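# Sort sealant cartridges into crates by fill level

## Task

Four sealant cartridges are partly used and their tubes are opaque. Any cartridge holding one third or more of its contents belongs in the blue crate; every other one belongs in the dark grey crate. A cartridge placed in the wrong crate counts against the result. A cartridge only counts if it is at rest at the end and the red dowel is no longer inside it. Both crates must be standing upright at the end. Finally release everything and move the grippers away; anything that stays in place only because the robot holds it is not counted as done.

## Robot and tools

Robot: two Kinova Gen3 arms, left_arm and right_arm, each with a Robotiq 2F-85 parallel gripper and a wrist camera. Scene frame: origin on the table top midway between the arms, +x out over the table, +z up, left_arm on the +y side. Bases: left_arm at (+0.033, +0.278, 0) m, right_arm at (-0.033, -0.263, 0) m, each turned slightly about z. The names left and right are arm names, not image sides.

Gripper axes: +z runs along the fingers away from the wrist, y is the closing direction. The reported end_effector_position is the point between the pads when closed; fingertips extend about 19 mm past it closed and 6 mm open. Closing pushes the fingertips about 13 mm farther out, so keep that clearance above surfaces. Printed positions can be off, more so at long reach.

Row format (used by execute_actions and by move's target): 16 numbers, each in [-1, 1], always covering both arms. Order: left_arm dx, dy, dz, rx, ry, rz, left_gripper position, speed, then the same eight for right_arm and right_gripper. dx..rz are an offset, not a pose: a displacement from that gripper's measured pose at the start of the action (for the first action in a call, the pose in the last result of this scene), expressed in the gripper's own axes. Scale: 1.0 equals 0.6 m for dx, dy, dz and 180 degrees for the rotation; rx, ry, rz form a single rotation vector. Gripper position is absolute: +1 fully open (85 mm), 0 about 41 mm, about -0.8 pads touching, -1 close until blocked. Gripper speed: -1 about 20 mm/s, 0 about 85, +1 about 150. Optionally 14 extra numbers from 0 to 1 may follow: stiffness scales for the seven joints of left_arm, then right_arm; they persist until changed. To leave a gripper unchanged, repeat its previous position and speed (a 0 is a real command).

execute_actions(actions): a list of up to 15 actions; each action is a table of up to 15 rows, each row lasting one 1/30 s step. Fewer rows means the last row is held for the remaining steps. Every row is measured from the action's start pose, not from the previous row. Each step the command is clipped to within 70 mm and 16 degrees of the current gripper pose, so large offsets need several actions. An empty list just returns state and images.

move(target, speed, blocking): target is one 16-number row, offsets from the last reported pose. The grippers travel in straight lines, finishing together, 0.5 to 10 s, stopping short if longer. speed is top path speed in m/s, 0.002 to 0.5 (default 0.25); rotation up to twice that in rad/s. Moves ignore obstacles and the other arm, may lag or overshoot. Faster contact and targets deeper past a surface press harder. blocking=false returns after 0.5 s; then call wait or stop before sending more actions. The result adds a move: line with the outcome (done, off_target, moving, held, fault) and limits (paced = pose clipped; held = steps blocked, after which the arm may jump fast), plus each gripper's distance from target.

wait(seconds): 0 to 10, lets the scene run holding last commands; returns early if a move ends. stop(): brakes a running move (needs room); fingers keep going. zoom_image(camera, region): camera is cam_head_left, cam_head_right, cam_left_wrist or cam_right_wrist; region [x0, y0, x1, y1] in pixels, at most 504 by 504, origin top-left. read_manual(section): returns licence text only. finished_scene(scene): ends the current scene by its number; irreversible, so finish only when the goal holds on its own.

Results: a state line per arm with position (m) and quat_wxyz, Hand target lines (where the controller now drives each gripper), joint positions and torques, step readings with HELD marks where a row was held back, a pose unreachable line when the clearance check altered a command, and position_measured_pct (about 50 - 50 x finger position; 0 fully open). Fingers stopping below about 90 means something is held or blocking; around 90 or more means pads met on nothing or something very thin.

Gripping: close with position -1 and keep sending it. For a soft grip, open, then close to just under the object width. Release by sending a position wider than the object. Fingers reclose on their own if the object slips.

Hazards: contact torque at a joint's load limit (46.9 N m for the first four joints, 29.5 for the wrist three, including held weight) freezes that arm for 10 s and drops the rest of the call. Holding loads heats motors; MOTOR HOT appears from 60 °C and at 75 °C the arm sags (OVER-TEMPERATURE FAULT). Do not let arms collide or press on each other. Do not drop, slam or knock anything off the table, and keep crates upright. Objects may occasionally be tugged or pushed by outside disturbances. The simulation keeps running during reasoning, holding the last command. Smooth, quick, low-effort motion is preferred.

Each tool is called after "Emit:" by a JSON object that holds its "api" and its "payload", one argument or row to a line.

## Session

Emit:
{"api": "execute_actions", "payload": {
  "actions": []
}}

Scene clock: 0.00 s.
left_arm: end_effector_position=(+0.4332, +0.5547, +0.3079) position_measured_pct=0.0 end_effector_quat_wxyz=(+0.087, -0.141, +0.810, +0.563) | right_arm: end_effector_position=(+0.3376, -0.6174, +0.1985) position_measured_pct=0.0 end_effector_quat_wxyz=(+0.010, +0.927, +0.371, -0.048)
Joint positions: left_arm=[-0.009  0.51  -0.305  1.927 -1.257  1.164  2.672] | right_arm=[ 0.502  0.615  0.428  1.415 -0.159  1.181  0.021]
Joint velocities: left_arm=[-0.    -0.001  0.001 -0.    -0.     0.     0.   ] | right_arm=[-0.001  0.    -0.     0.     0.001  0.     0.   ]
Joint torques (N m, as the joint torque sensors report them, + toward a larger angle): no reading
Motor temperatures (°C, as the motors report them): left_arm=[30 32 25 28 36 30 48] | right_arm=[29 34 28 32 35 32 36]
Hand target (left_arm): +0.433, +0.555, +0.308; +0.087, -0.141, +0.810, +0.563
Hand target (right_arm): +0.338, -0.617, +0.199; +0.010, +0.927, +0.371, -0.048
Joint stiffness scale: left_arm=[1. 1. 1. 1. 1. 1. 1.] | right_arm=[1. 1. 1. 1. 1. 1. 1.]

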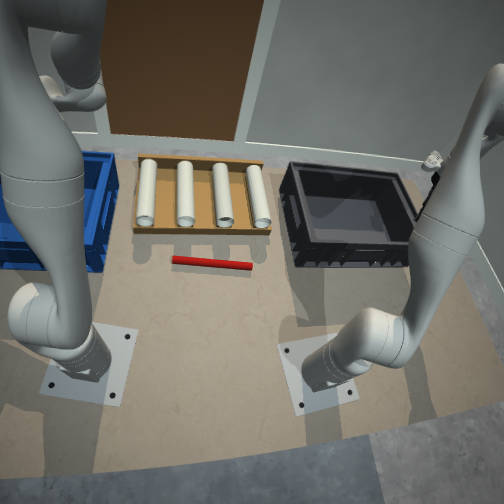

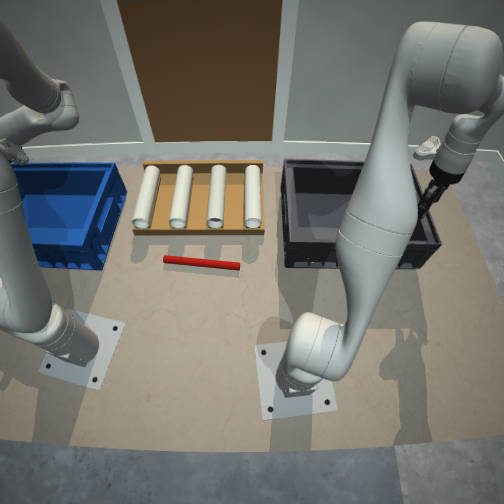

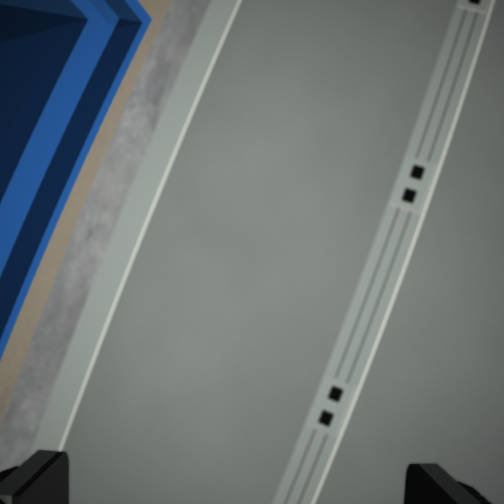

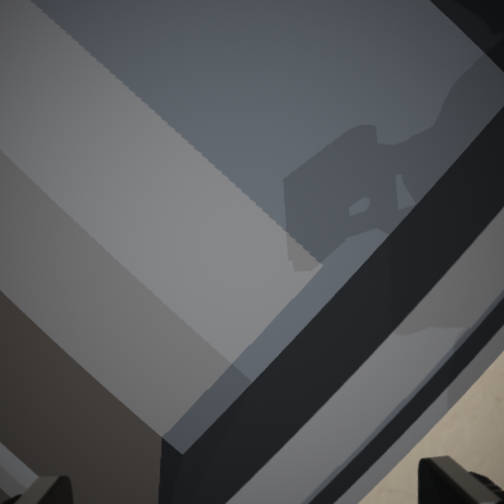

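Emit:
{"api": "move", "payload": {
  "target": [0.442, -0.487, -0.668, 0.358, -0.262, 0.524, 1, 1, 0, 0, 0, 0, 0, 0, 1, 1],
  "speed": 0.45
}}

Scene clock: 21.97 s.
left_arm: end_effector_position=(+0.2850, +0.0544, +0.1096) position_measured_pct=0.0 end_effector_quat_wxyz=(-0.003, +0.707, +0.707, +0.005) | right_arm: end_effector_position=(+0.3376, -0.6174, +0.1985) position_measured_pct=0.0 end_effector_quat_wxyz=(+0.010, +0.927, +0.371, -0.048)
Joint positions: left_arm=[ 0.094  0.409  0.476  2.157 -0.325  0.648  1.003] | right_arm=[ 0.502  0.615  0.428  1.415 -0.159  1.181  0.021]
Joint velocities: left_arm=[-0.006  0.008  0.006 -0.001  0.    -0.001 -0.   ] | right_arm=[-0.     0.     0.     0.001  0.001  0.001  0.   ]
Joint torques (N m, as the joint torque sensors report them, + toward a larger angle): left_arm=[ -0.35 -12.28   0.92  -5.02  -0.18   0.01   0.16] | right_arm=[  0.39 -18.26   3.    -7.96   0.06   0.19   0.23]
Motor temperatures (°C, as the motors report them): left_arm=[30 32 25 28 36 30 48] | right_arm=[29 35 28 33 35 32 36]
Hand target (left_arm): +0.285, +0.051, +0.109; -0.002, +0.707, +0.707, +0.001
Hand target (right_arm): +0.338, -0.617, +0.199; +0.010, +0.927, +0.371, -0.048
Off the commanded pose (left_arm): 0.005 m, 1 deg.
Off the commanded pose (right_arm): 0.000 m, 0 deg.
Joint stiffness scale: left_arm=[1. 1. 1. 1. 1. 1. 1.] | right_arm=[1. 1. 1. 1. 1. 1. 1.]
move: off_target (left_arm)

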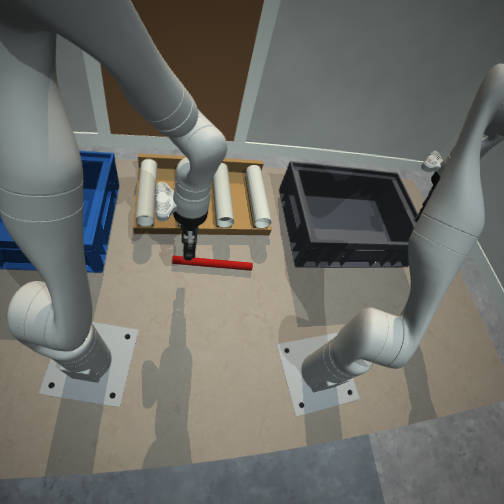

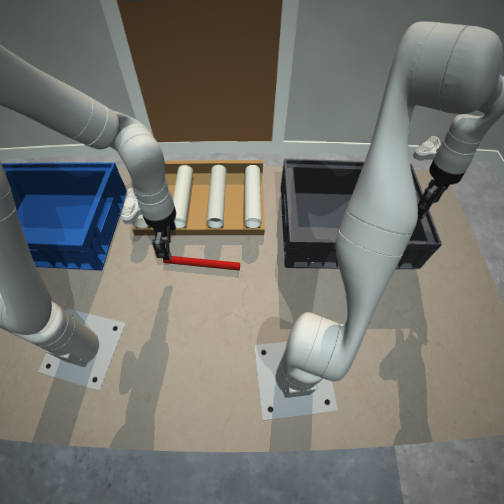

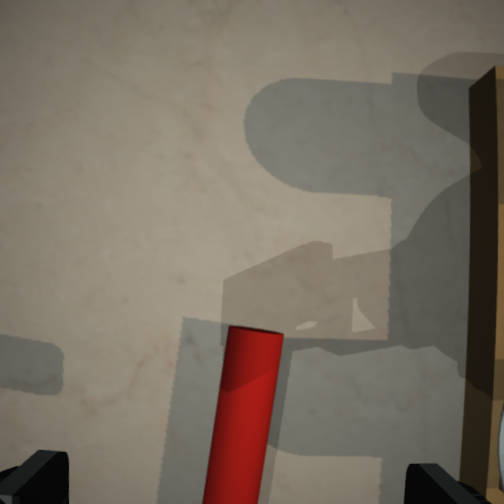

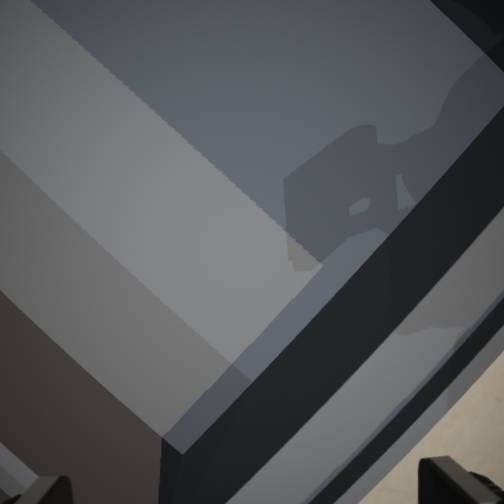

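Good position. Descend and grip.

Emit:
{"api": "move", "payload": {
  "target": [0, -0.01, 0.137, 0, 0, 0, 1, 1, 0, 0, 0, 0, 0, 0, 1, 1],
  "speed": 0.3
}}

Emit:
{"api": "execute_actions", "payload": {
  "actions": [
    [[0,0,0,0,0,0,-1,1,0,0,0,0,0,0,1,1]]
  ]
}}

Scene clock: 27.73 s.
left_arm: end_effector_position=(+0.2802, +0.0543, +0.0294) position_measured_pct=0.0 end_effector_quat_wxyz=(-0.002, +0.707, +0.708, +0.005) | right_arm: end_effector_position=(+0.3376, -0.6174, +0.1985) position_measured_pct=0.0 end_effector_quat_wxyz=(+0.010, +0.927, +0.371, -0.048)
Joint positions: left_arm=[ 0.243  0.6    0.304  2.237 -0.512  0.374  1.184] | right_arm=[ 0.502  0.615  0.428  1.415 -0.159  1.181  0.021]
Joint velocities: left_arm=[ 0.011  0.001 -0.004 -0.    -0.    -0.001  0.   ] | right_arm=[-0.001 -0.     0.    -0.    -0.001 -0.    -0.002]
Joint torques (N m, as the joint torque sensors report them, + toward a larger angle): left_arm=[ -0.4  -14.07   0.79  -3.09  -0.13   0.1    0.09] | right_arm=[  0.46 -18.41   2.57  -7.82   0.12   0.03   0.2 ]
Motor temperatures (°C, as the motors report them): left_arm=[30 32 25 28 36 30 48] | right_arm=[29 35 28 33 35 32 36]
Hand target (left_arm): +0.279, +0.055, +0.028; -0.003, +0.707, +0.707, +0.005
Hand target (right_arm): +0.338, -0.617, +0.199; +0.010, +0.927, +0.371, -0.048
Off the commanded pose (left_arm): 0.002 m, 0 deg.
Off the commanded pose (right_arm): 0.000 m, 0 deg.
Joint stiffness scale: left_arm=[1. 1. 1. 1. 1. 1. 1.] | right_arm=[1. 1. 1. 1. 1. 1. 1.]
move: done

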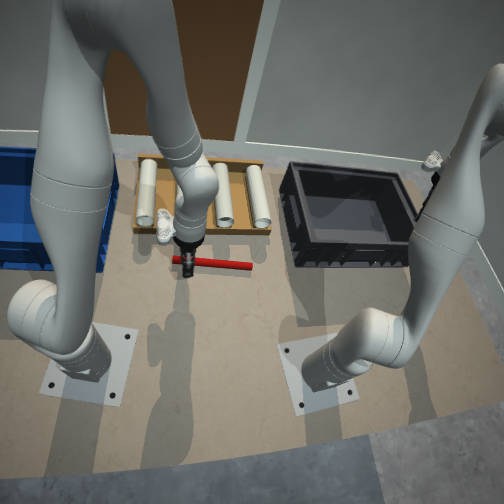

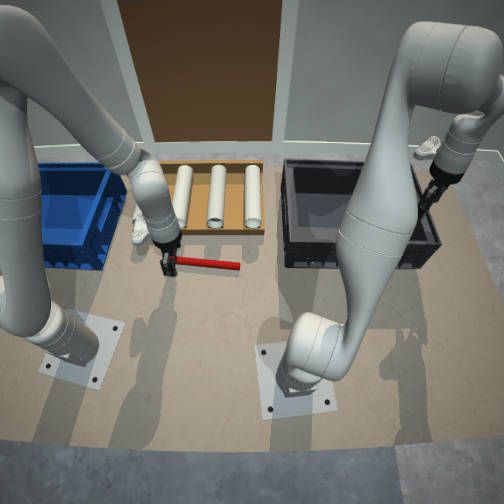

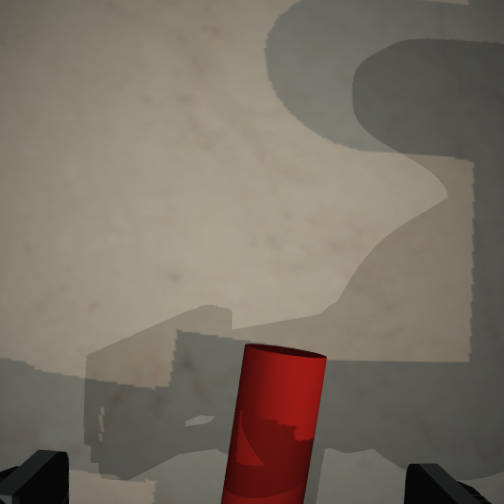

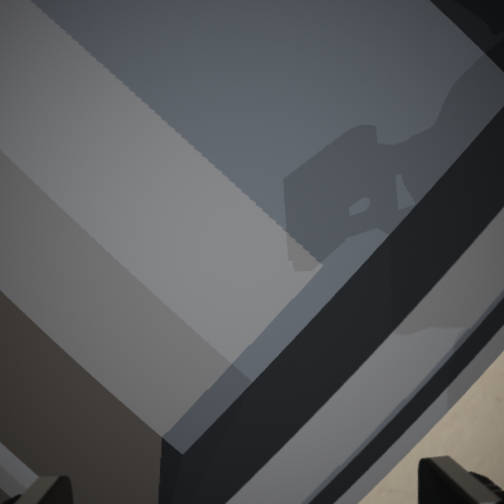

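Scene clock: 28.23 s.
left_arm: end_effector_position=(+0.2802, +0.0542, +0.0294) position_measured_pct=65.1 end_effector_quat_wxyz=(-0.002, +0.707, +0.707, +0.005) | right_arm: end_effector_position=(+0.3376, -0.6174, +0.1985) position_measured_pct=0.0 end_effector_quat_wxyz=(+0.010, +0.927, +0.371, -0.048)
Joint positions: left_arm=[ 0.243  0.6    0.304  2.237 -0.512  0.374  1.184] | right_arm=[ 0.502  0.615  0.428  1.415 -0.159  1.181  0.021]
Joint velocities: left_arm=[ 0.     0.003  0.001 -0.    -0.     0.    -0.   ] | right_arm=[ 0.001 -0.     0.    -0.    -0.     0.     0.001]
Joint torques (N m, as the joint torque sensors report them, + toward a larger angle): left_arm=[ -0.58 -14.22   0.83  -3.16  -0.03  -0.06   0.26] | right_arm=[  0.51 -18.27   3.13  -7.93   0.32   0.09   0.35]
Motor temperatures (°C, as the motors report them): left_arm=[30 32 25 28 36 30 48] | right_arm=[29 35 28 33 35 32 36]
Hand target (left_arm): +0.280, +0.054, +0.029; -0.002, +0.707, +0.708, +0.005
Hand target (right_arm): +0.338, -0.617, +0.199; +0.010, +0.927, +0.371, -0.048
Off the commanded pose (left_arm): 0.000 m, 0 deg.
Off the commanded pose (right_arm): 0.000 m, 0 deg.
Joint stiffness scale: left_arm=[1. 1. 1. 1. 1. 1. 1.] | right_arm=[1. 1. 1. 1. 1. 1. 1.]
Step readings (end_effector_position):
0: left_arm (+0.2802, +0.0543, +0.0294) | right_arm (+0.3376, -0.6174, +0.1985)
1: left_arm (+0.2802, +0.0542, +0.0294) | right_arm (+0.3376, -0.6174, +0.1985)
2: left_arm (+0.2802, +0.0542, +0.0294) | right_arm (+0.3376, -0.6174, +0.1985)
4: left_arm (+0.2802, +0.0542, +0.0294) | right_arm (+0.3376, -0.6174, +0.1985)
8: left_arm (+0.2802, +0.0542, +0.0294) | right_arm (+0.3376, -0.6174, +0.1985)
15: end_effector_position above

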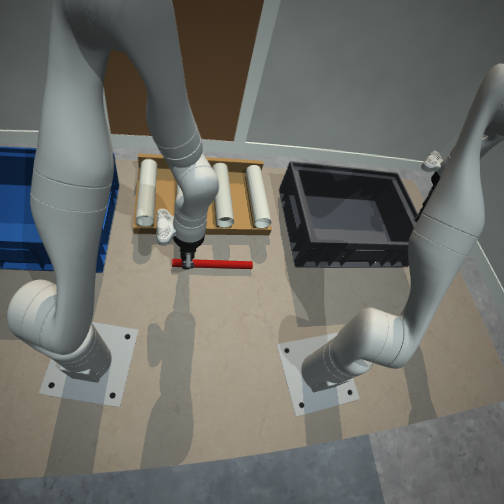

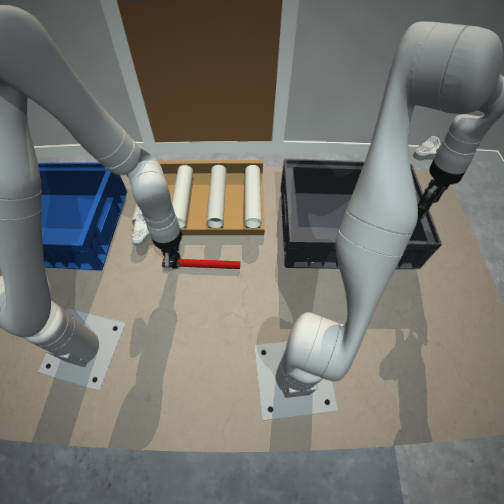

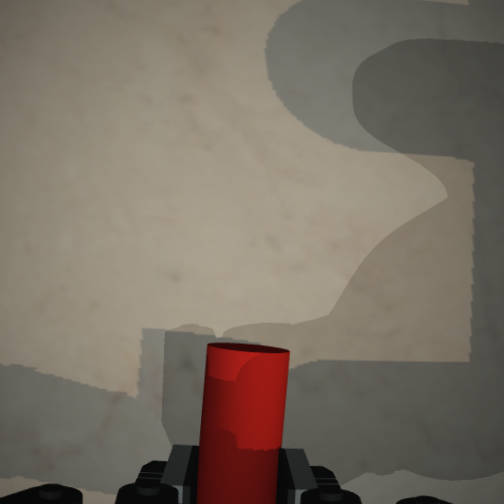

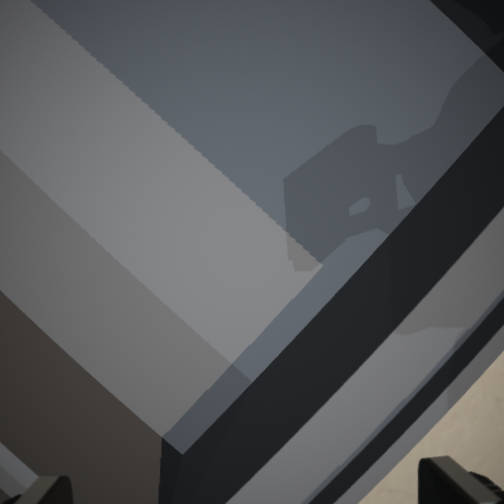

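Emit:
{"api": "move", "payload": {
  "target": [0.16, -0.17, -0.12, 0, 0, -0.5, -1, 1, 0, 0, 0, 0, 0, 0, 1, 1],
  "speed": 0.4
}}

Emit:
{"api": "move", "payload": {
  "target": [0, 0, 0.065, 0, 0, 0, -1, 1, 0, 0, 0, 0, 0, 0, 1, 1],
  "speed": 0.3
}}

Emit:
{"api": "zoom_image", "payload": {
  "camera": "cam_head_right",
  "region": [100, 150, 260, 310]
}}

Scene clock: 43.37 s.
left_arm: end_effector_position=(+0.1792, +0.1473, +0.1009) position_measured_pct=73.8 end_effector_quat_wxyz=(+0.002, -0.001, +1.000, +0.002) | right_arm: end_effector_position=(+0.3376, -0.6174, +0.1985) position_measured_pct=0.0 end_effector_quat_wxyz=(+0.010, +0.927, +0.371, -0.048)
Joint positions: left_arm=[ 0.344  0.161  0.072  2.569 -0.044  0.411  2.231] | right_arm=[ 0.502  0.615  0.428  1.415 -0.159  1.181  0.021]
Joint velocities: left_arm=[ 0.005 -0.011  0.    -0.     0.     0.001  0.006] | right_arm=[ 0.    -0.001  0.     0.    -0.    -0.001 -0.   ]
Joint torques (N m, as the joint torque sensors report them, + toward a larger angle): left_arm=[-0.5  -7.04 -0.7  -3.66 -0.15  0.14  0.28] | right_arm=[  0.27 -17.86   2.71  -7.88   0.52   0.25  -0.1 ]
Motor temperatures (°C, as the motors report them): left_arm=[30 32 25 28 36 30 48] | right_arm=[29 35 28 33 35 32 36]
Hand target (left_arm): +0.178, +0.149, +0.101; +0.002, -0.001, +1.000, +0.004
Hand target (right_arm): +0.338, -0.617, +0.199; +0.010, +0.927, +0.371, -0.048
Off the commanded pose (left_arm): 0.003 m, 0 deg.
Off the commanded pose (right_arm): 0.000 m, 0 deg.
Joint stiffness scale: left_arm=[1. 1. 1. 1. 1. 1. 1.] | right_arm=[1. 1. 1. 1. 1. 1. 1.]
move: done

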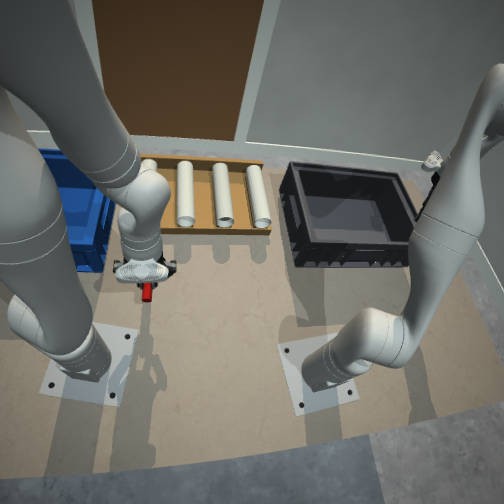

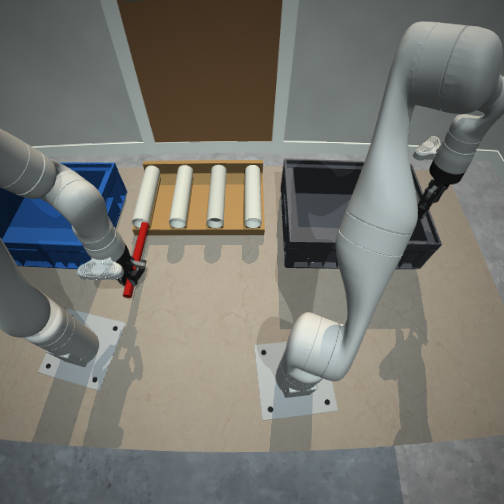

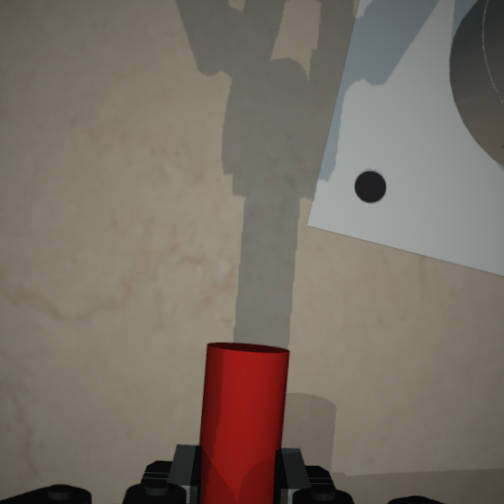

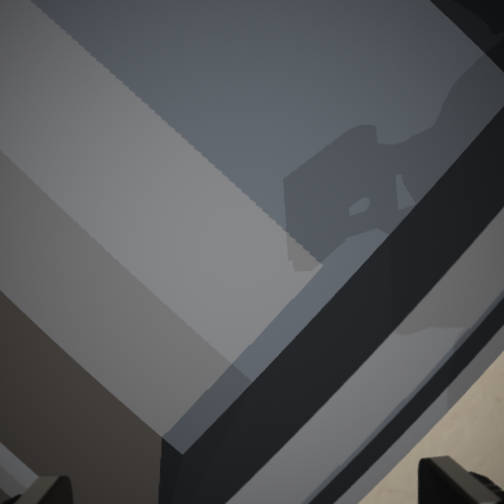

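Scene clock: 44.33 s.
left_arm: end_effector_position=(+0.1816, +0.1467, +0.0636) position_measured_pct=73.8 end_effector_quat_wxyz=(-0.013, -0.001, +1.000, +0.018) | right_arm: end_effector_position=(+0.3376, -0.6174, +0.1985) position_measured_pct=0.0 end_effector_quat_wxyz=(+0.010, +0.927, +0.371, -0.048)
Joint positions: left_arm=[ 0.443  0.341 -0.033  2.579 -0.012  0.263  2.2  ] | right_arm=[ 0.502  0.615  0.428  1.415 -0.159  1.181  0.021]
Joint velocities: left_arm=[ 0.065  0.007 -0.077 -0.     0.096 -0.001 -0.103] | right_arm=[-0.     0.001 -0.    -0.001 -0.001 -0.001 -0.001]
Joint torques (N m, as the joint torque sensors report them, + toward a larger angle): left_arm=[-0.25 -9.36 -0.24 -1.89 -0.13  0.36  0.25] | right_arm=[  0.4  -18.39   2.92  -7.46   0.26   0.36   0.45]
Motor temperatures (°C, as the motors report them): left_arm=[30 32 25 28 36 30 48] | right_arm=[29 35 28 33 35 32 36]
Hand target (left_arm): +0.180, +0.147, +0.063; -0.014, -0.001, +1.000, +0.018
Hand target (right_arm): +0.338, -0.617, +0.199; +0.010, +0.927, +0.371, -0.048
Off the commanded pose (left_arm): 0.003 m, 2 deg.
Off the commanded pose (right_arm): 0.000 m, 0 deg.
Joint stiffness scale: left_arm=[1. 1. 1. 1. 1. 1. 1.] | right_arm=[1. 1. 1. 1. 1. 1. 1.]
joint sent to its limit (left arm) — the command would take joint 4 (elbow) past its upper limit, so that joint was sent only as far as its limit.
move: done

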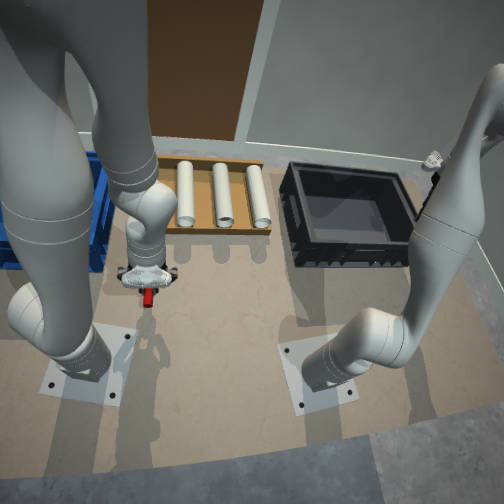

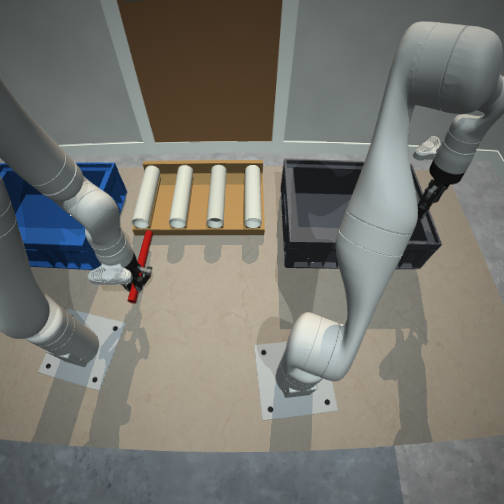

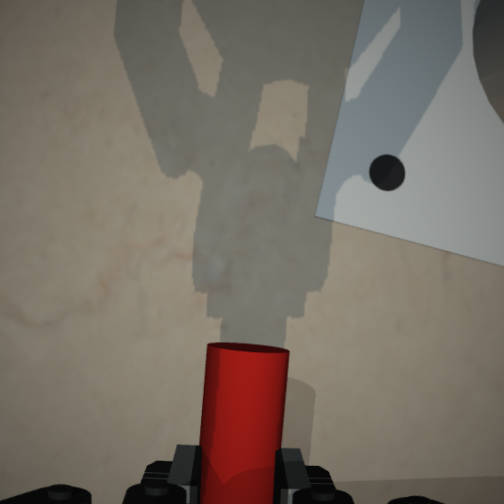

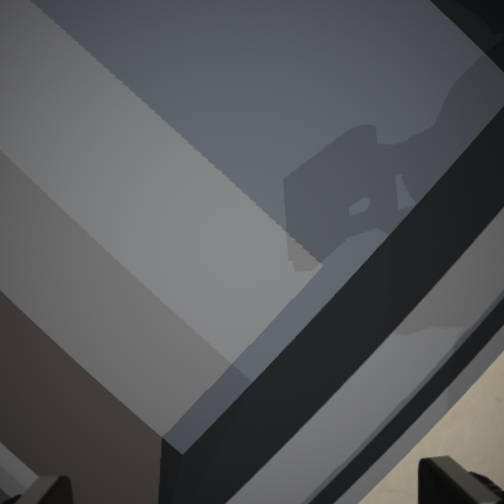

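Region (100, 150, 260, 310) of cam_head_right's 504x504 image, scaled by 3.150, with more detail than that image has.

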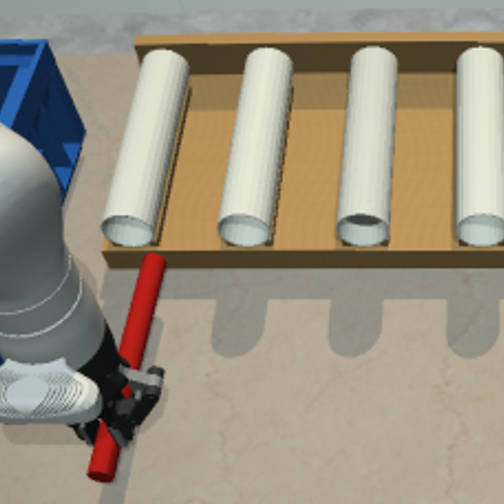

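Emit:
{"api": "execute_actions", "payload": {
  "actions": []
}}

Scene clock: 61.17 s.
left_arm: end_effector_position=(+0.1809, +0.1462, +0.0634) position_measured_pct=73.8 end_effector_quat_wxyz=(-0.013, +0.001, +1.000, +0.018) | right_arm: end_effector_position=(+0.3376, -0.6174, +0.1985) position_measured_pct=0.0 end_effector_quat_wxyz=(+0.010, +0.927, +0.371, -0.048)
Joint positions: left_arm=[ 0.45   0.342 -0.038  2.579 -0.007  0.263  2.194] | right_arm=[ 0.502  0.615  0.428  1.415 -0.159  1.181  0.021]
Joint velocities: left_arm=[-0.    -0.001  0.    -0.    -0.    -0.001 -0.   ] | right_arm=[ 0.    -0.     0.    -0.     0.001 -0.     0.001]
Joint torques (N m, as the joint torque sensors report them, + toward a larger angle): left_arm=[-0.36 -9.19 -0.38 -2.02 -0.06  0.11 -0.06] | right_arm=[  0.1  -18.38   2.48  -8.56   0.36  -0.26   0.37]
Motor temperatures (°C, as the motors report them): left_arm=[30 31 25 28 36 30 48] | right_arm=[29 35 28 33 35 32 36]
Hand target (left_arm): +0.180, +0.147, +0.063; -0.014, -0.001, +1.000, +0.018
Hand target (right_arm): +0.338, -0.617, +0.199; +0.010, +0.927, +0.371, -0.048
Off the commanded pose (left_arm): 0.002 m, 3 deg.
Off the commanded pose (right_arm): 0.000 m, 0 deg.
Joint stiffness scale: left_arm=[1. 1. 1. 1. 1. 1. 1.] | right_arm=[1. 1. 1. 1. 1. 1. 1.]

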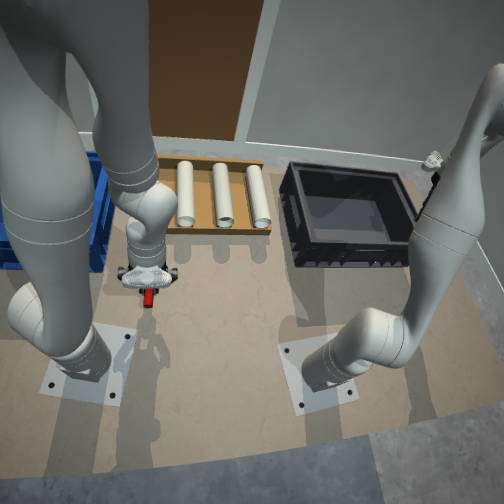

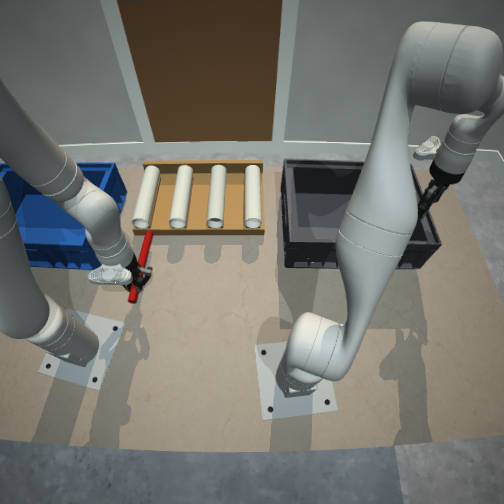

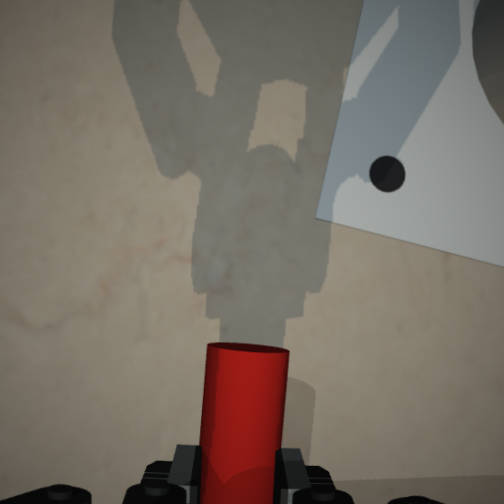

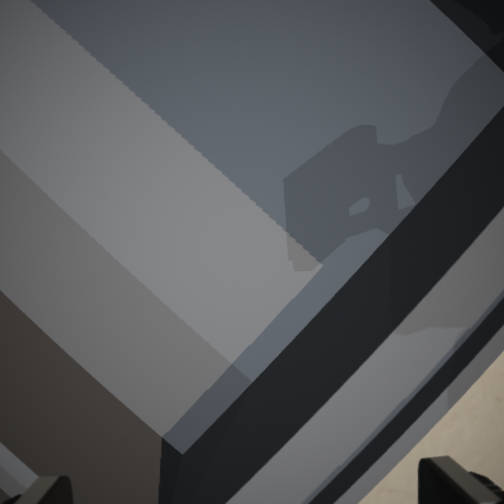

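Emit:
{"api": "execute_actions", "payload": {
  "actions": [
    [[0,0.028,0,0,0,0,-1,0,0,0,0,0,0,0,1,0]],
    [[0,0,0,0,0,0,-1,0,0,0,0,0,0,0,1,0]]
  ]
}}

Emit:
{"api": "zoom_image", "payload": {
  "camera": "cam_head_right",
  "region": [100, 150, 260, 310]
}}

Scene clock: 66.17 s.
left_arm: end_effector_position=(+0.1838, +0.1614, +0.0638) position_measured_pct=73.8 end_effector_quat_wxyz=(-0.021, +0.002, +0.999, +0.026) | right_arm: end_effector_position=(+0.3376, -0.6174, +0.1985) position_measured_pct=0.0 end_effector_quat_wxyz=(+0.010, +0.927, +0.371, -0.048)
Joint positions: left_arm=[ 0.432  0.342 -0.091  2.58   0.026  0.285  2.092] | right_arm=[ 0.502  0.615  0.428  1.415 -0.159  1.181  0.021]
Joint velocities: left_arm=[ 0.001  0.    -0.    -0.    -0.     0.    -0.   ] | right_arm=[ 0.     0.001  0.     0.001 -0.001  0.001 -0.002]
Joint torques (N m, as the joint torque sensors report them, + toward a larger angle): left_arm=[-0.4  -9.22 -0.63 -1.85 -0.35  0.28  0.06] | right_arm=[  0.38 -18.36   2.39  -8.35   0.43   0.38   0.46]
Motor temperatures (°C, as the motors report them): left_arm=[30 31 25 28 36 30 48] | right_arm=[29 35 28 33 35 32 36]
Hand target (left_arm): +0.184, +0.161, +0.064; -0.021, +0.002, +0.999, +0.026
Hand target (right_arm): +0.338, -0.617, +0.199; +0.010, +0.927, +0.371, -0.048
Off the commanded pose (left_arm): 0.000 m, 0 deg.
Off the commanded pose (right_arm): 0.000 m, 0 deg.
Joint stiffness scale: left_arm=[1. 1. 1. 1. 1. 1. 1.] | right_arm=[1. 1. 1. 1. 1. 1. 1.]
Step readings (end_effector_position; steps 1 to 15: 1st action; 16 to 30: 2nd action):
0: left_arm (+0.1809, +0.1462, +0.0634) | right_arm (+0.3376, -0.6174, +0.1985)
1: left_arm (+0.1810, +0.1469, +0.0634) | right_arm (+0.3376, -0.6174, +0.1985)
2: left_arm (+0.1810, +0.1502, +0.0635) | right_arm (+0.3376, -0.6174, +0.1985)
4: left_arm (+0.1812, +0.1557, +0.0637) | right_arm (+0.3376, -0.6174, +0.1985)
8: left_arm (+0.1826, +0.1597, +0.0638) | right_arm (+0.3376, -0.6174, +0.1985)
15: left_arm (+0.1837, +0.1613, +0.0638) | right_arm (+0.3376, -0.6174, +0.1985)
16: left_arm (+0.1838, +0.1614, +0.0638) | right_arm (+0.3376, -0.6174, +0.1985)
17: left_arm (+0.1838, +0.1614, +0.0638) | right_arm (+0.3376, -0.6174, +0.1985)
19: left_arm (+0.1838, +0.1614, +0.0638) | right_arm (+0.3376, -0.6174, +0.1985)
23: left_arm (+0.1838, +0.1614, +0.0638) | right_arm (+0.3376, -0.6174, +0.1985)
30: end_effector_position above

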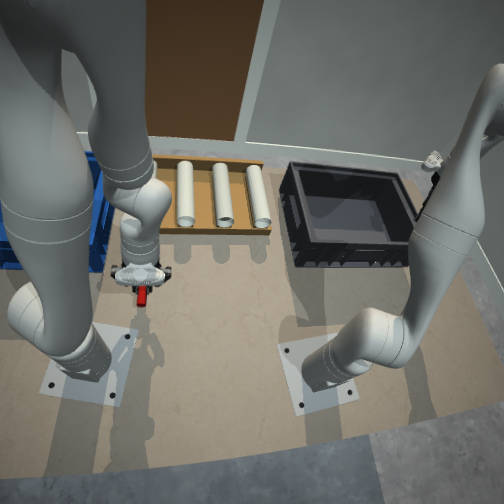

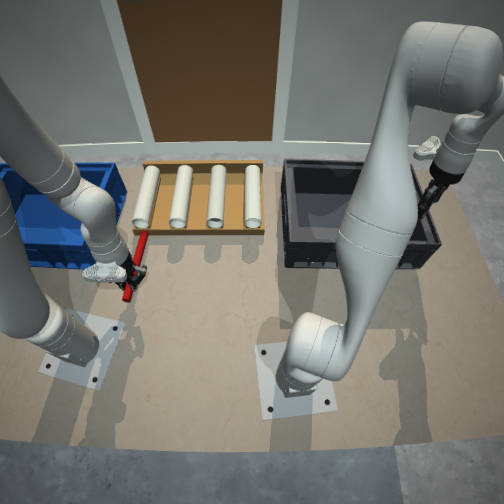

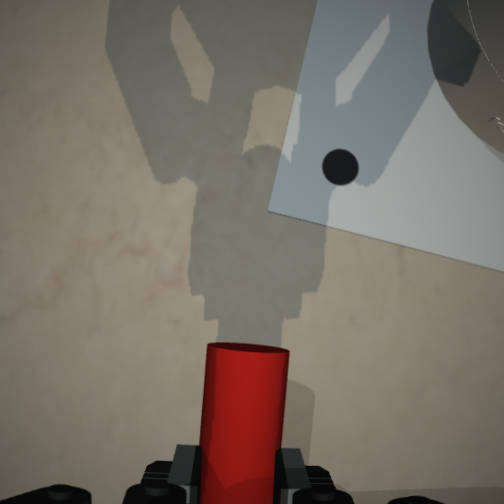

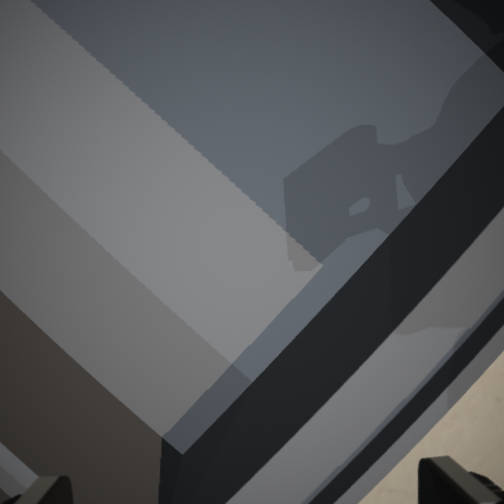

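Region (100, 150, 260, 310) of cam_head_right's 504x504 image, scaled by 3.150, with more detail than that image has.

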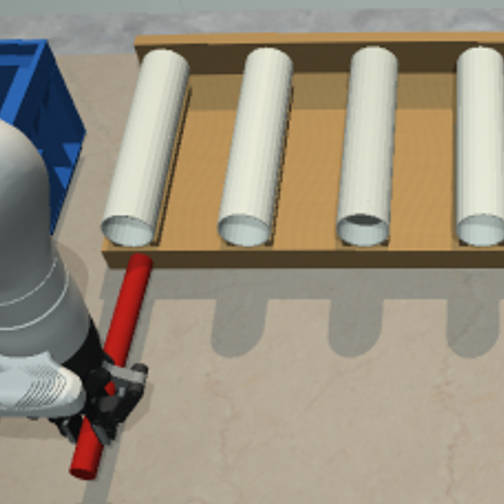

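Emit:
{"api": "execute_actions", "payload": {
  "actions": [
    [[-0.035,0,0,0,0,0,-1,0,0,0,0,0,0,0,1,0]],
    [[-0.035,0,0,0,0,0,-1,0,0,0,0,0,0,0,1,0]],
    [[-0.035,0,0,0,0,0,-1,0,0,0,0,0,0,0,1,0]]
  ]
}}

Emit:
{"api": "zoom_image", "payload": {
  "camera": "cam_head_right",
  "region": [100, 150, 260, 310]
}}

Scene clock: 75.33 s.
left_arm: end_effector_position=(+0.2291, +0.1642, +0.0614) position_measured_pct=73.8 end_effector_quat_wxyz=(-0.034, -0.004, +0.999, +0.030) | right_arm: end_effector_position=(+0.3376, -0.6174, +0.1985) position_measured_pct=0.0 end_effector_quat_wxyz=(+0.010, +0.927, +0.371, -0.048)
Joint positions: left_arm=[ 0.318  0.398 -0.091  2.452  0.024  0.379  1.992] | right_arm=[ 0.502  0.615  0.428  1.415 -0.159  1.181  0.021]
Joint velocities: left_arm=[-0.006  0.004  0.003 -0.003 -0.     0.    -0.001] | right_arm=[ 0.001  0.001 -0.     0.001 -0.001 -0.001  0.001]
Joint torques (N m, as the joint torque sensors report them, + toward a larger angle): left_arm=[ -0.62 -11.7   -1.29  -7.53  -0.71  -2.25   0.13] | right_arm=[  0.36 -17.97   2.7   -8.06   0.28   0.17   0.5 ]
Motor temperatures (°C, as the motors report them): left_arm=[30 31 25 28 36 30 48] | right_arm=[29 35 28 33 35 32 36]
Hand target (left_arm): +0.236, +0.162, +0.061; -0.028, -0.000, +0.999, +0.028
Hand target (right_arm): +0.338, -0.617, +0.199; +0.010, +0.927, +0.371, -0.048
Off the commanded pose (left_arm): 0.007 m, 1 deg.
Off the commanded pose (right_arm): 0.000 m, 0 deg.
Joint stiffness scale: left_arm=[1. 1. 1. 1. 1. 1. 1.] | right_arm=[1. 1. 1. 1. 1. 1. 1.]
Step readings (end_effector_position; steps 1 to 15: 1st action; 16 to 30: 2nd action; 31 to 45: 3rd action):
0: left_arm (+0.1838, +0.1614, +0.0638) | right_arm (+0.3376, -0.6174, +0.1985)
1: left_arm (+0.1846, +0.1613, +0.0638) | right_arm (+0.3376, -0.6174, +0.1985)
2: left_arm (+0.1886, +0.1608, +0.0640) | right_arm (+0.3376, -0.6174, +0.1985)
4: left_arm (+0.1973, +0.1590, +0.0641) | right_arm (+0.3376, -0.6174, +0.1985)
8: left_arm (+0.2015, +0.1597, +0.0637) | right_arm (+0.3376, -0.6174, +0.1985)
15: left_arm (+0.2015, +0.1609, +0.0632) | right_arm (+0.3376, -0.6174, +0.1985)
16: left_arm (+0.2023, +0.1610, +0.0632) | right_arm (+0.3376, -0.6174, +0.1985)
17: left_arm (+0.2043, +0.1615, +0.0633) | right_arm (+0.3376, -0.6174, +0.1985)
19: left_arm (+0.2098, +0.1613, +0.0633) | right_arm (+0.3376, -0.6174, +0.1985)
23: left_arm (+0.2141, +0.1619, +0.0628) | right_arm (+0.3376, -0.6174, +0.1985)
30: left_arm (+0.2154, +0.1625, +0.0624) | right_arm (+0.3376, -0.6174, +0.1985)
31: left_arm (+0.2161, +0.1627, +0.0624) | right_arm (+0.3376, -0.6174, +0.1985)
32: left_arm (+0.2178, +0.1633, +0.0624) | right_arm (+0.3376, -0.6174, +0.1985)
34: left_arm (+0.2231, +0.1633, +0.0624) | right_arm (+0.3376, -0.6174, +0.1985)
38: left_arm (+0.2279, +0.1636, +0.0618) | right_arm (+0.3376, -0.6174, +0.1985)
45: end_effector_position above

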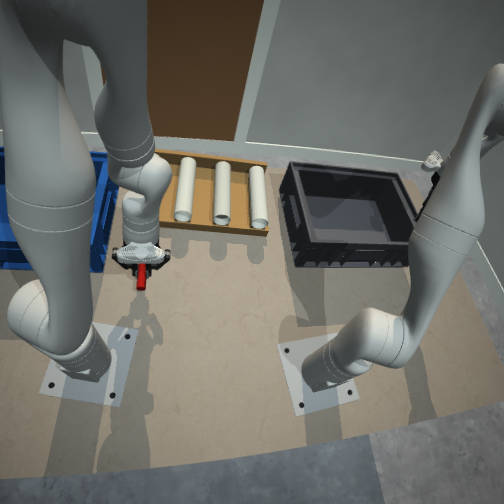

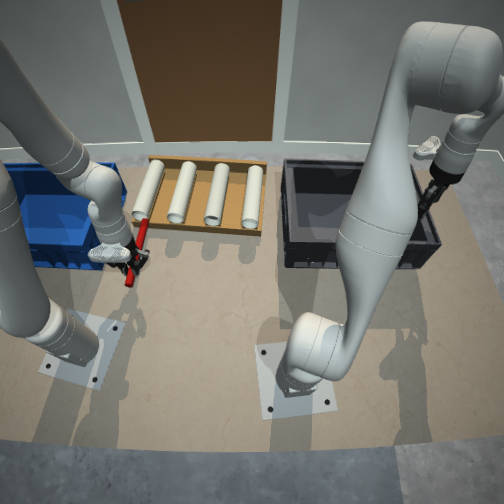

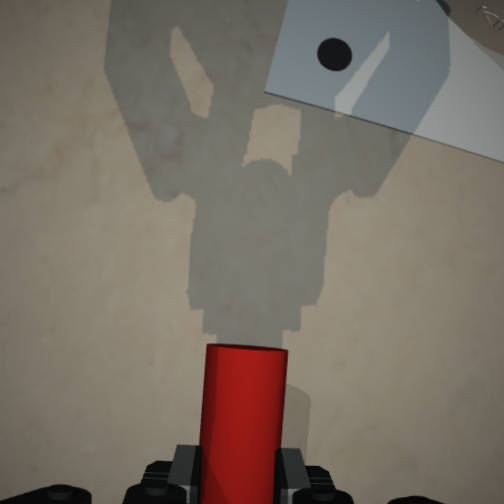

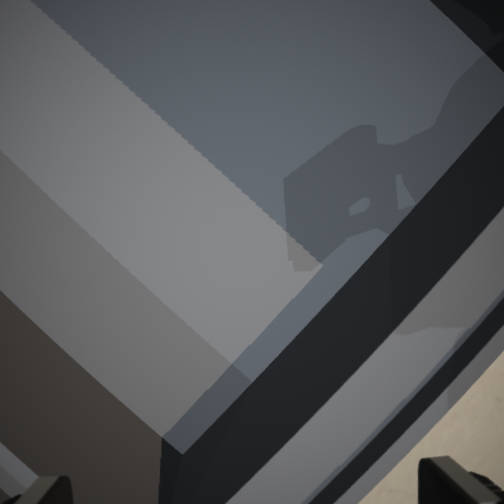

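Region (100, 150, 260, 310) of cam_head_right's 504x504 image, scaled by 3.150, with more detail than that image has.

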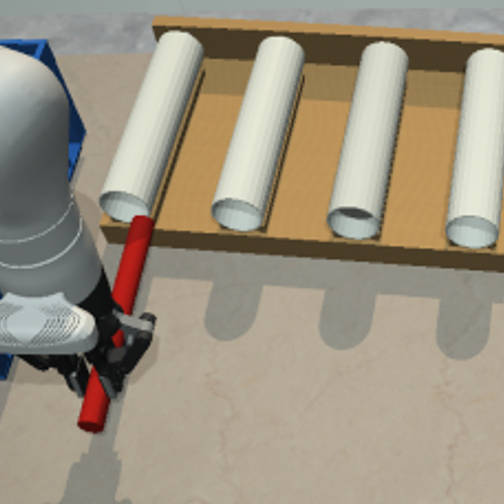

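Emit:
{"api": "execute_actions", "payload": {
  "actions": [
    [[0.03,0,0,0,0,0,-1,0,0,0,0,0,0,0,1,0]],
    [[0,0.028,-0.005,0,0,0,-1,0,0,0,0,0,0,0,1,0]],
    [[0,0,0,0,0,0,-1,0,0,0,0,0,0,0,1,0]]
  ]
}}

Emit:
{"api": "zoom_image", "payload": {
  "camera": "cam_head_right",
  "region": [100, 150, 260, 310]
}}

Scene clock: 82.67 s.
left_arm: end_effector_position=(+0.2121, +0.1793, +0.0654) position_measured_pct=73.8 end_effector_quat_wxyz=(-0.036, -0.003, +0.999, +0.031) | right_arm: end_effector_position=(+0.3376, -0.6174, +0.1985) position_measured_pct=0.0 end_effector_quat_wxyz=(+0.010, +0.927, +0.371, -0.048)
Joint positions: left_arm=[ 0.297  0.361 -0.099  2.511  0.018  0.361  1.967] | right_arm=[ 0.502  0.615  0.428  1.415 -0.159  1.181  0.021]
Joint velocities: left_arm=[-0.    -0.001 -0.    -0.    -0.     0.    -0.   ] | right_arm=[-0.    -0.     0.    -0.001 -0.001 -0.002 -0.001]
Joint torques (N m, as the joint torque sensors report them, + toward a larger angle): left_arm=[-0.06 -9.96 -0.51 -2.19 -0.07  0.21  0.17] | right_arm=[  0.64 -18.25   2.96  -8.18   0.34   0.12   0.51]
Motor temperatures (°C, as the motors report them): left_arm=[30 31 25 28 36 30 48] | right_arm=[29 35 28 33 35 32 36]
Hand target (left_arm): +0.212, +0.179, +0.065; -0.036, -0.003, +0.999, +0.031
Hand target (right_arm): +0.338, -0.617, +0.199; +0.010, +0.927, +0.371, -0.048
Off the commanded pose (left_arm): 0.000 m, 0 deg.
Off the commanded pose (right_arm): 0.000 m, 0 deg.
Joint stiffness scale: left_arm=[1. 1. 1. 1. 1. 1. 1.] | right_arm=[1. 1. 1. 1. 1. 1. 1.]
Step readings (end_effector_position; steps 1 to 15: 1st action; 16 to 30: 2nd action; 31 to 45: 3rd action):
0: left_arm (+0.2293, +0.1643, +0.0613) | right_arm (+0.3376, -0.6174, +0.1985)
1: left_arm (+0.2284, +0.1645, +0.0613) | right_arm (+0.3376, -0.6174, +0.1985)
2: left_arm (+0.2250, +0.1648, +0.0612) | right_arm (+0.3376, -0.6174, +0.1985)
4: left_arm (+0.2171, +0.1663, +0.0611) | right_arm (+0.3376, -0.6174, +0.1985)
8: left_arm (+0.2120, +0.1664, +0.0617) | right_arm (+0.3376, -0.6174, +0.1985)
15: left_arm (+0.2114, +0.1655, +0.0621) | right_arm (+0.3376, -0.6174, +0.1985)
16: left_arm (+0.2112, +0.1660, +0.0622) | right_arm (+0.3376, -0.6174, +0.1985)
17: left_arm (+0.2108, +0.1688, +0.0628) | right_arm (+0.3376, -0.6174, +0.1985)
19: left_arm (+0.2101, +0.1743, +0.0637) | right_arm (+0.3376, -0.6174, +0.1985)
23: left_arm (+0.2109, +0.1780, +0.0648) | right_arm (+0.3376, -0.6174, +0.1985)
30: left_arm (+0.2120, +0.1793, +0.0654) | right_arm (+0.3376, -0.6174, +0.1985)
31: left_arm (+0.2121, +0.1793, +0.0654) | right_arm (+0.3376, -0.6174, +0.1985)
32: left_arm (+0.2121, +0.1793, +0.0654) | right_arm (+0.3376, -0.6174, +0.1985)
34: left_arm (+0.2121, +0.1793, +0.0654) | right_arm (+0.3376, -0.6174, +0.1985)
38: left_arm (+0.2121, +0.1793, +0.0654) | right_arm (+0.3376, -0.6174, +0.1985)
45: end_effector_position above

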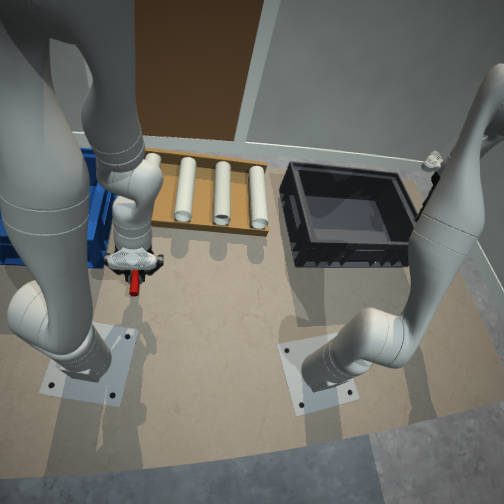

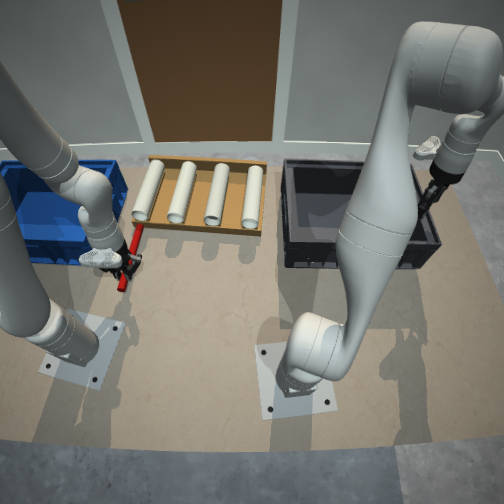

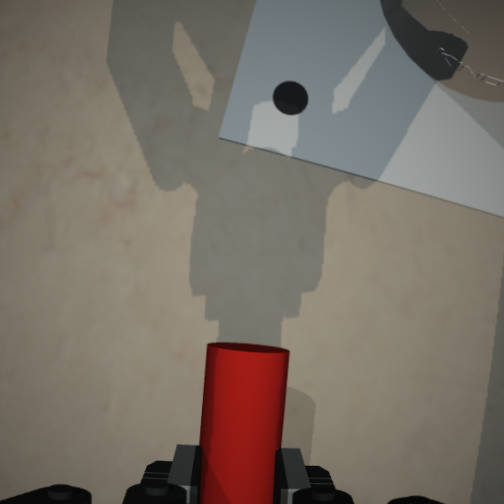

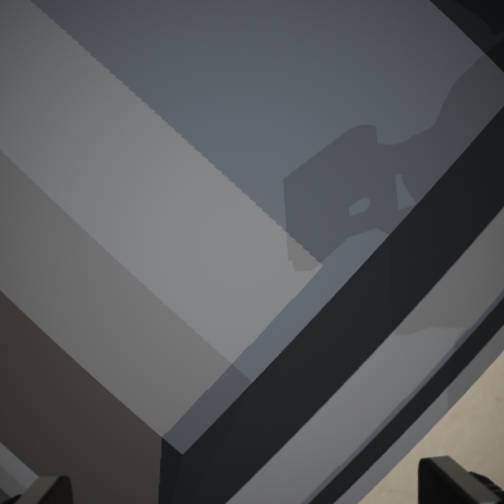

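Region (100, 150, 260, 310) of cam_head_right's 504x504 image, scaled by 3.150, with more detail than that image has.

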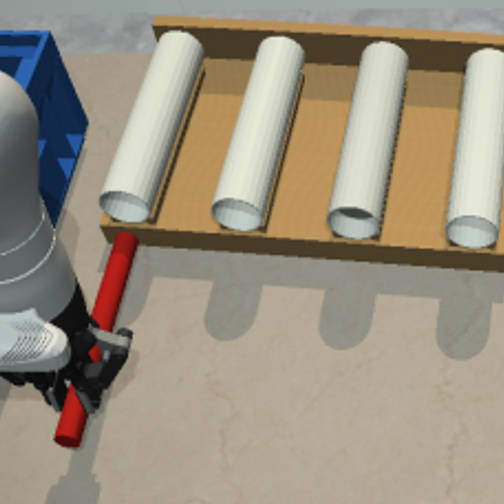

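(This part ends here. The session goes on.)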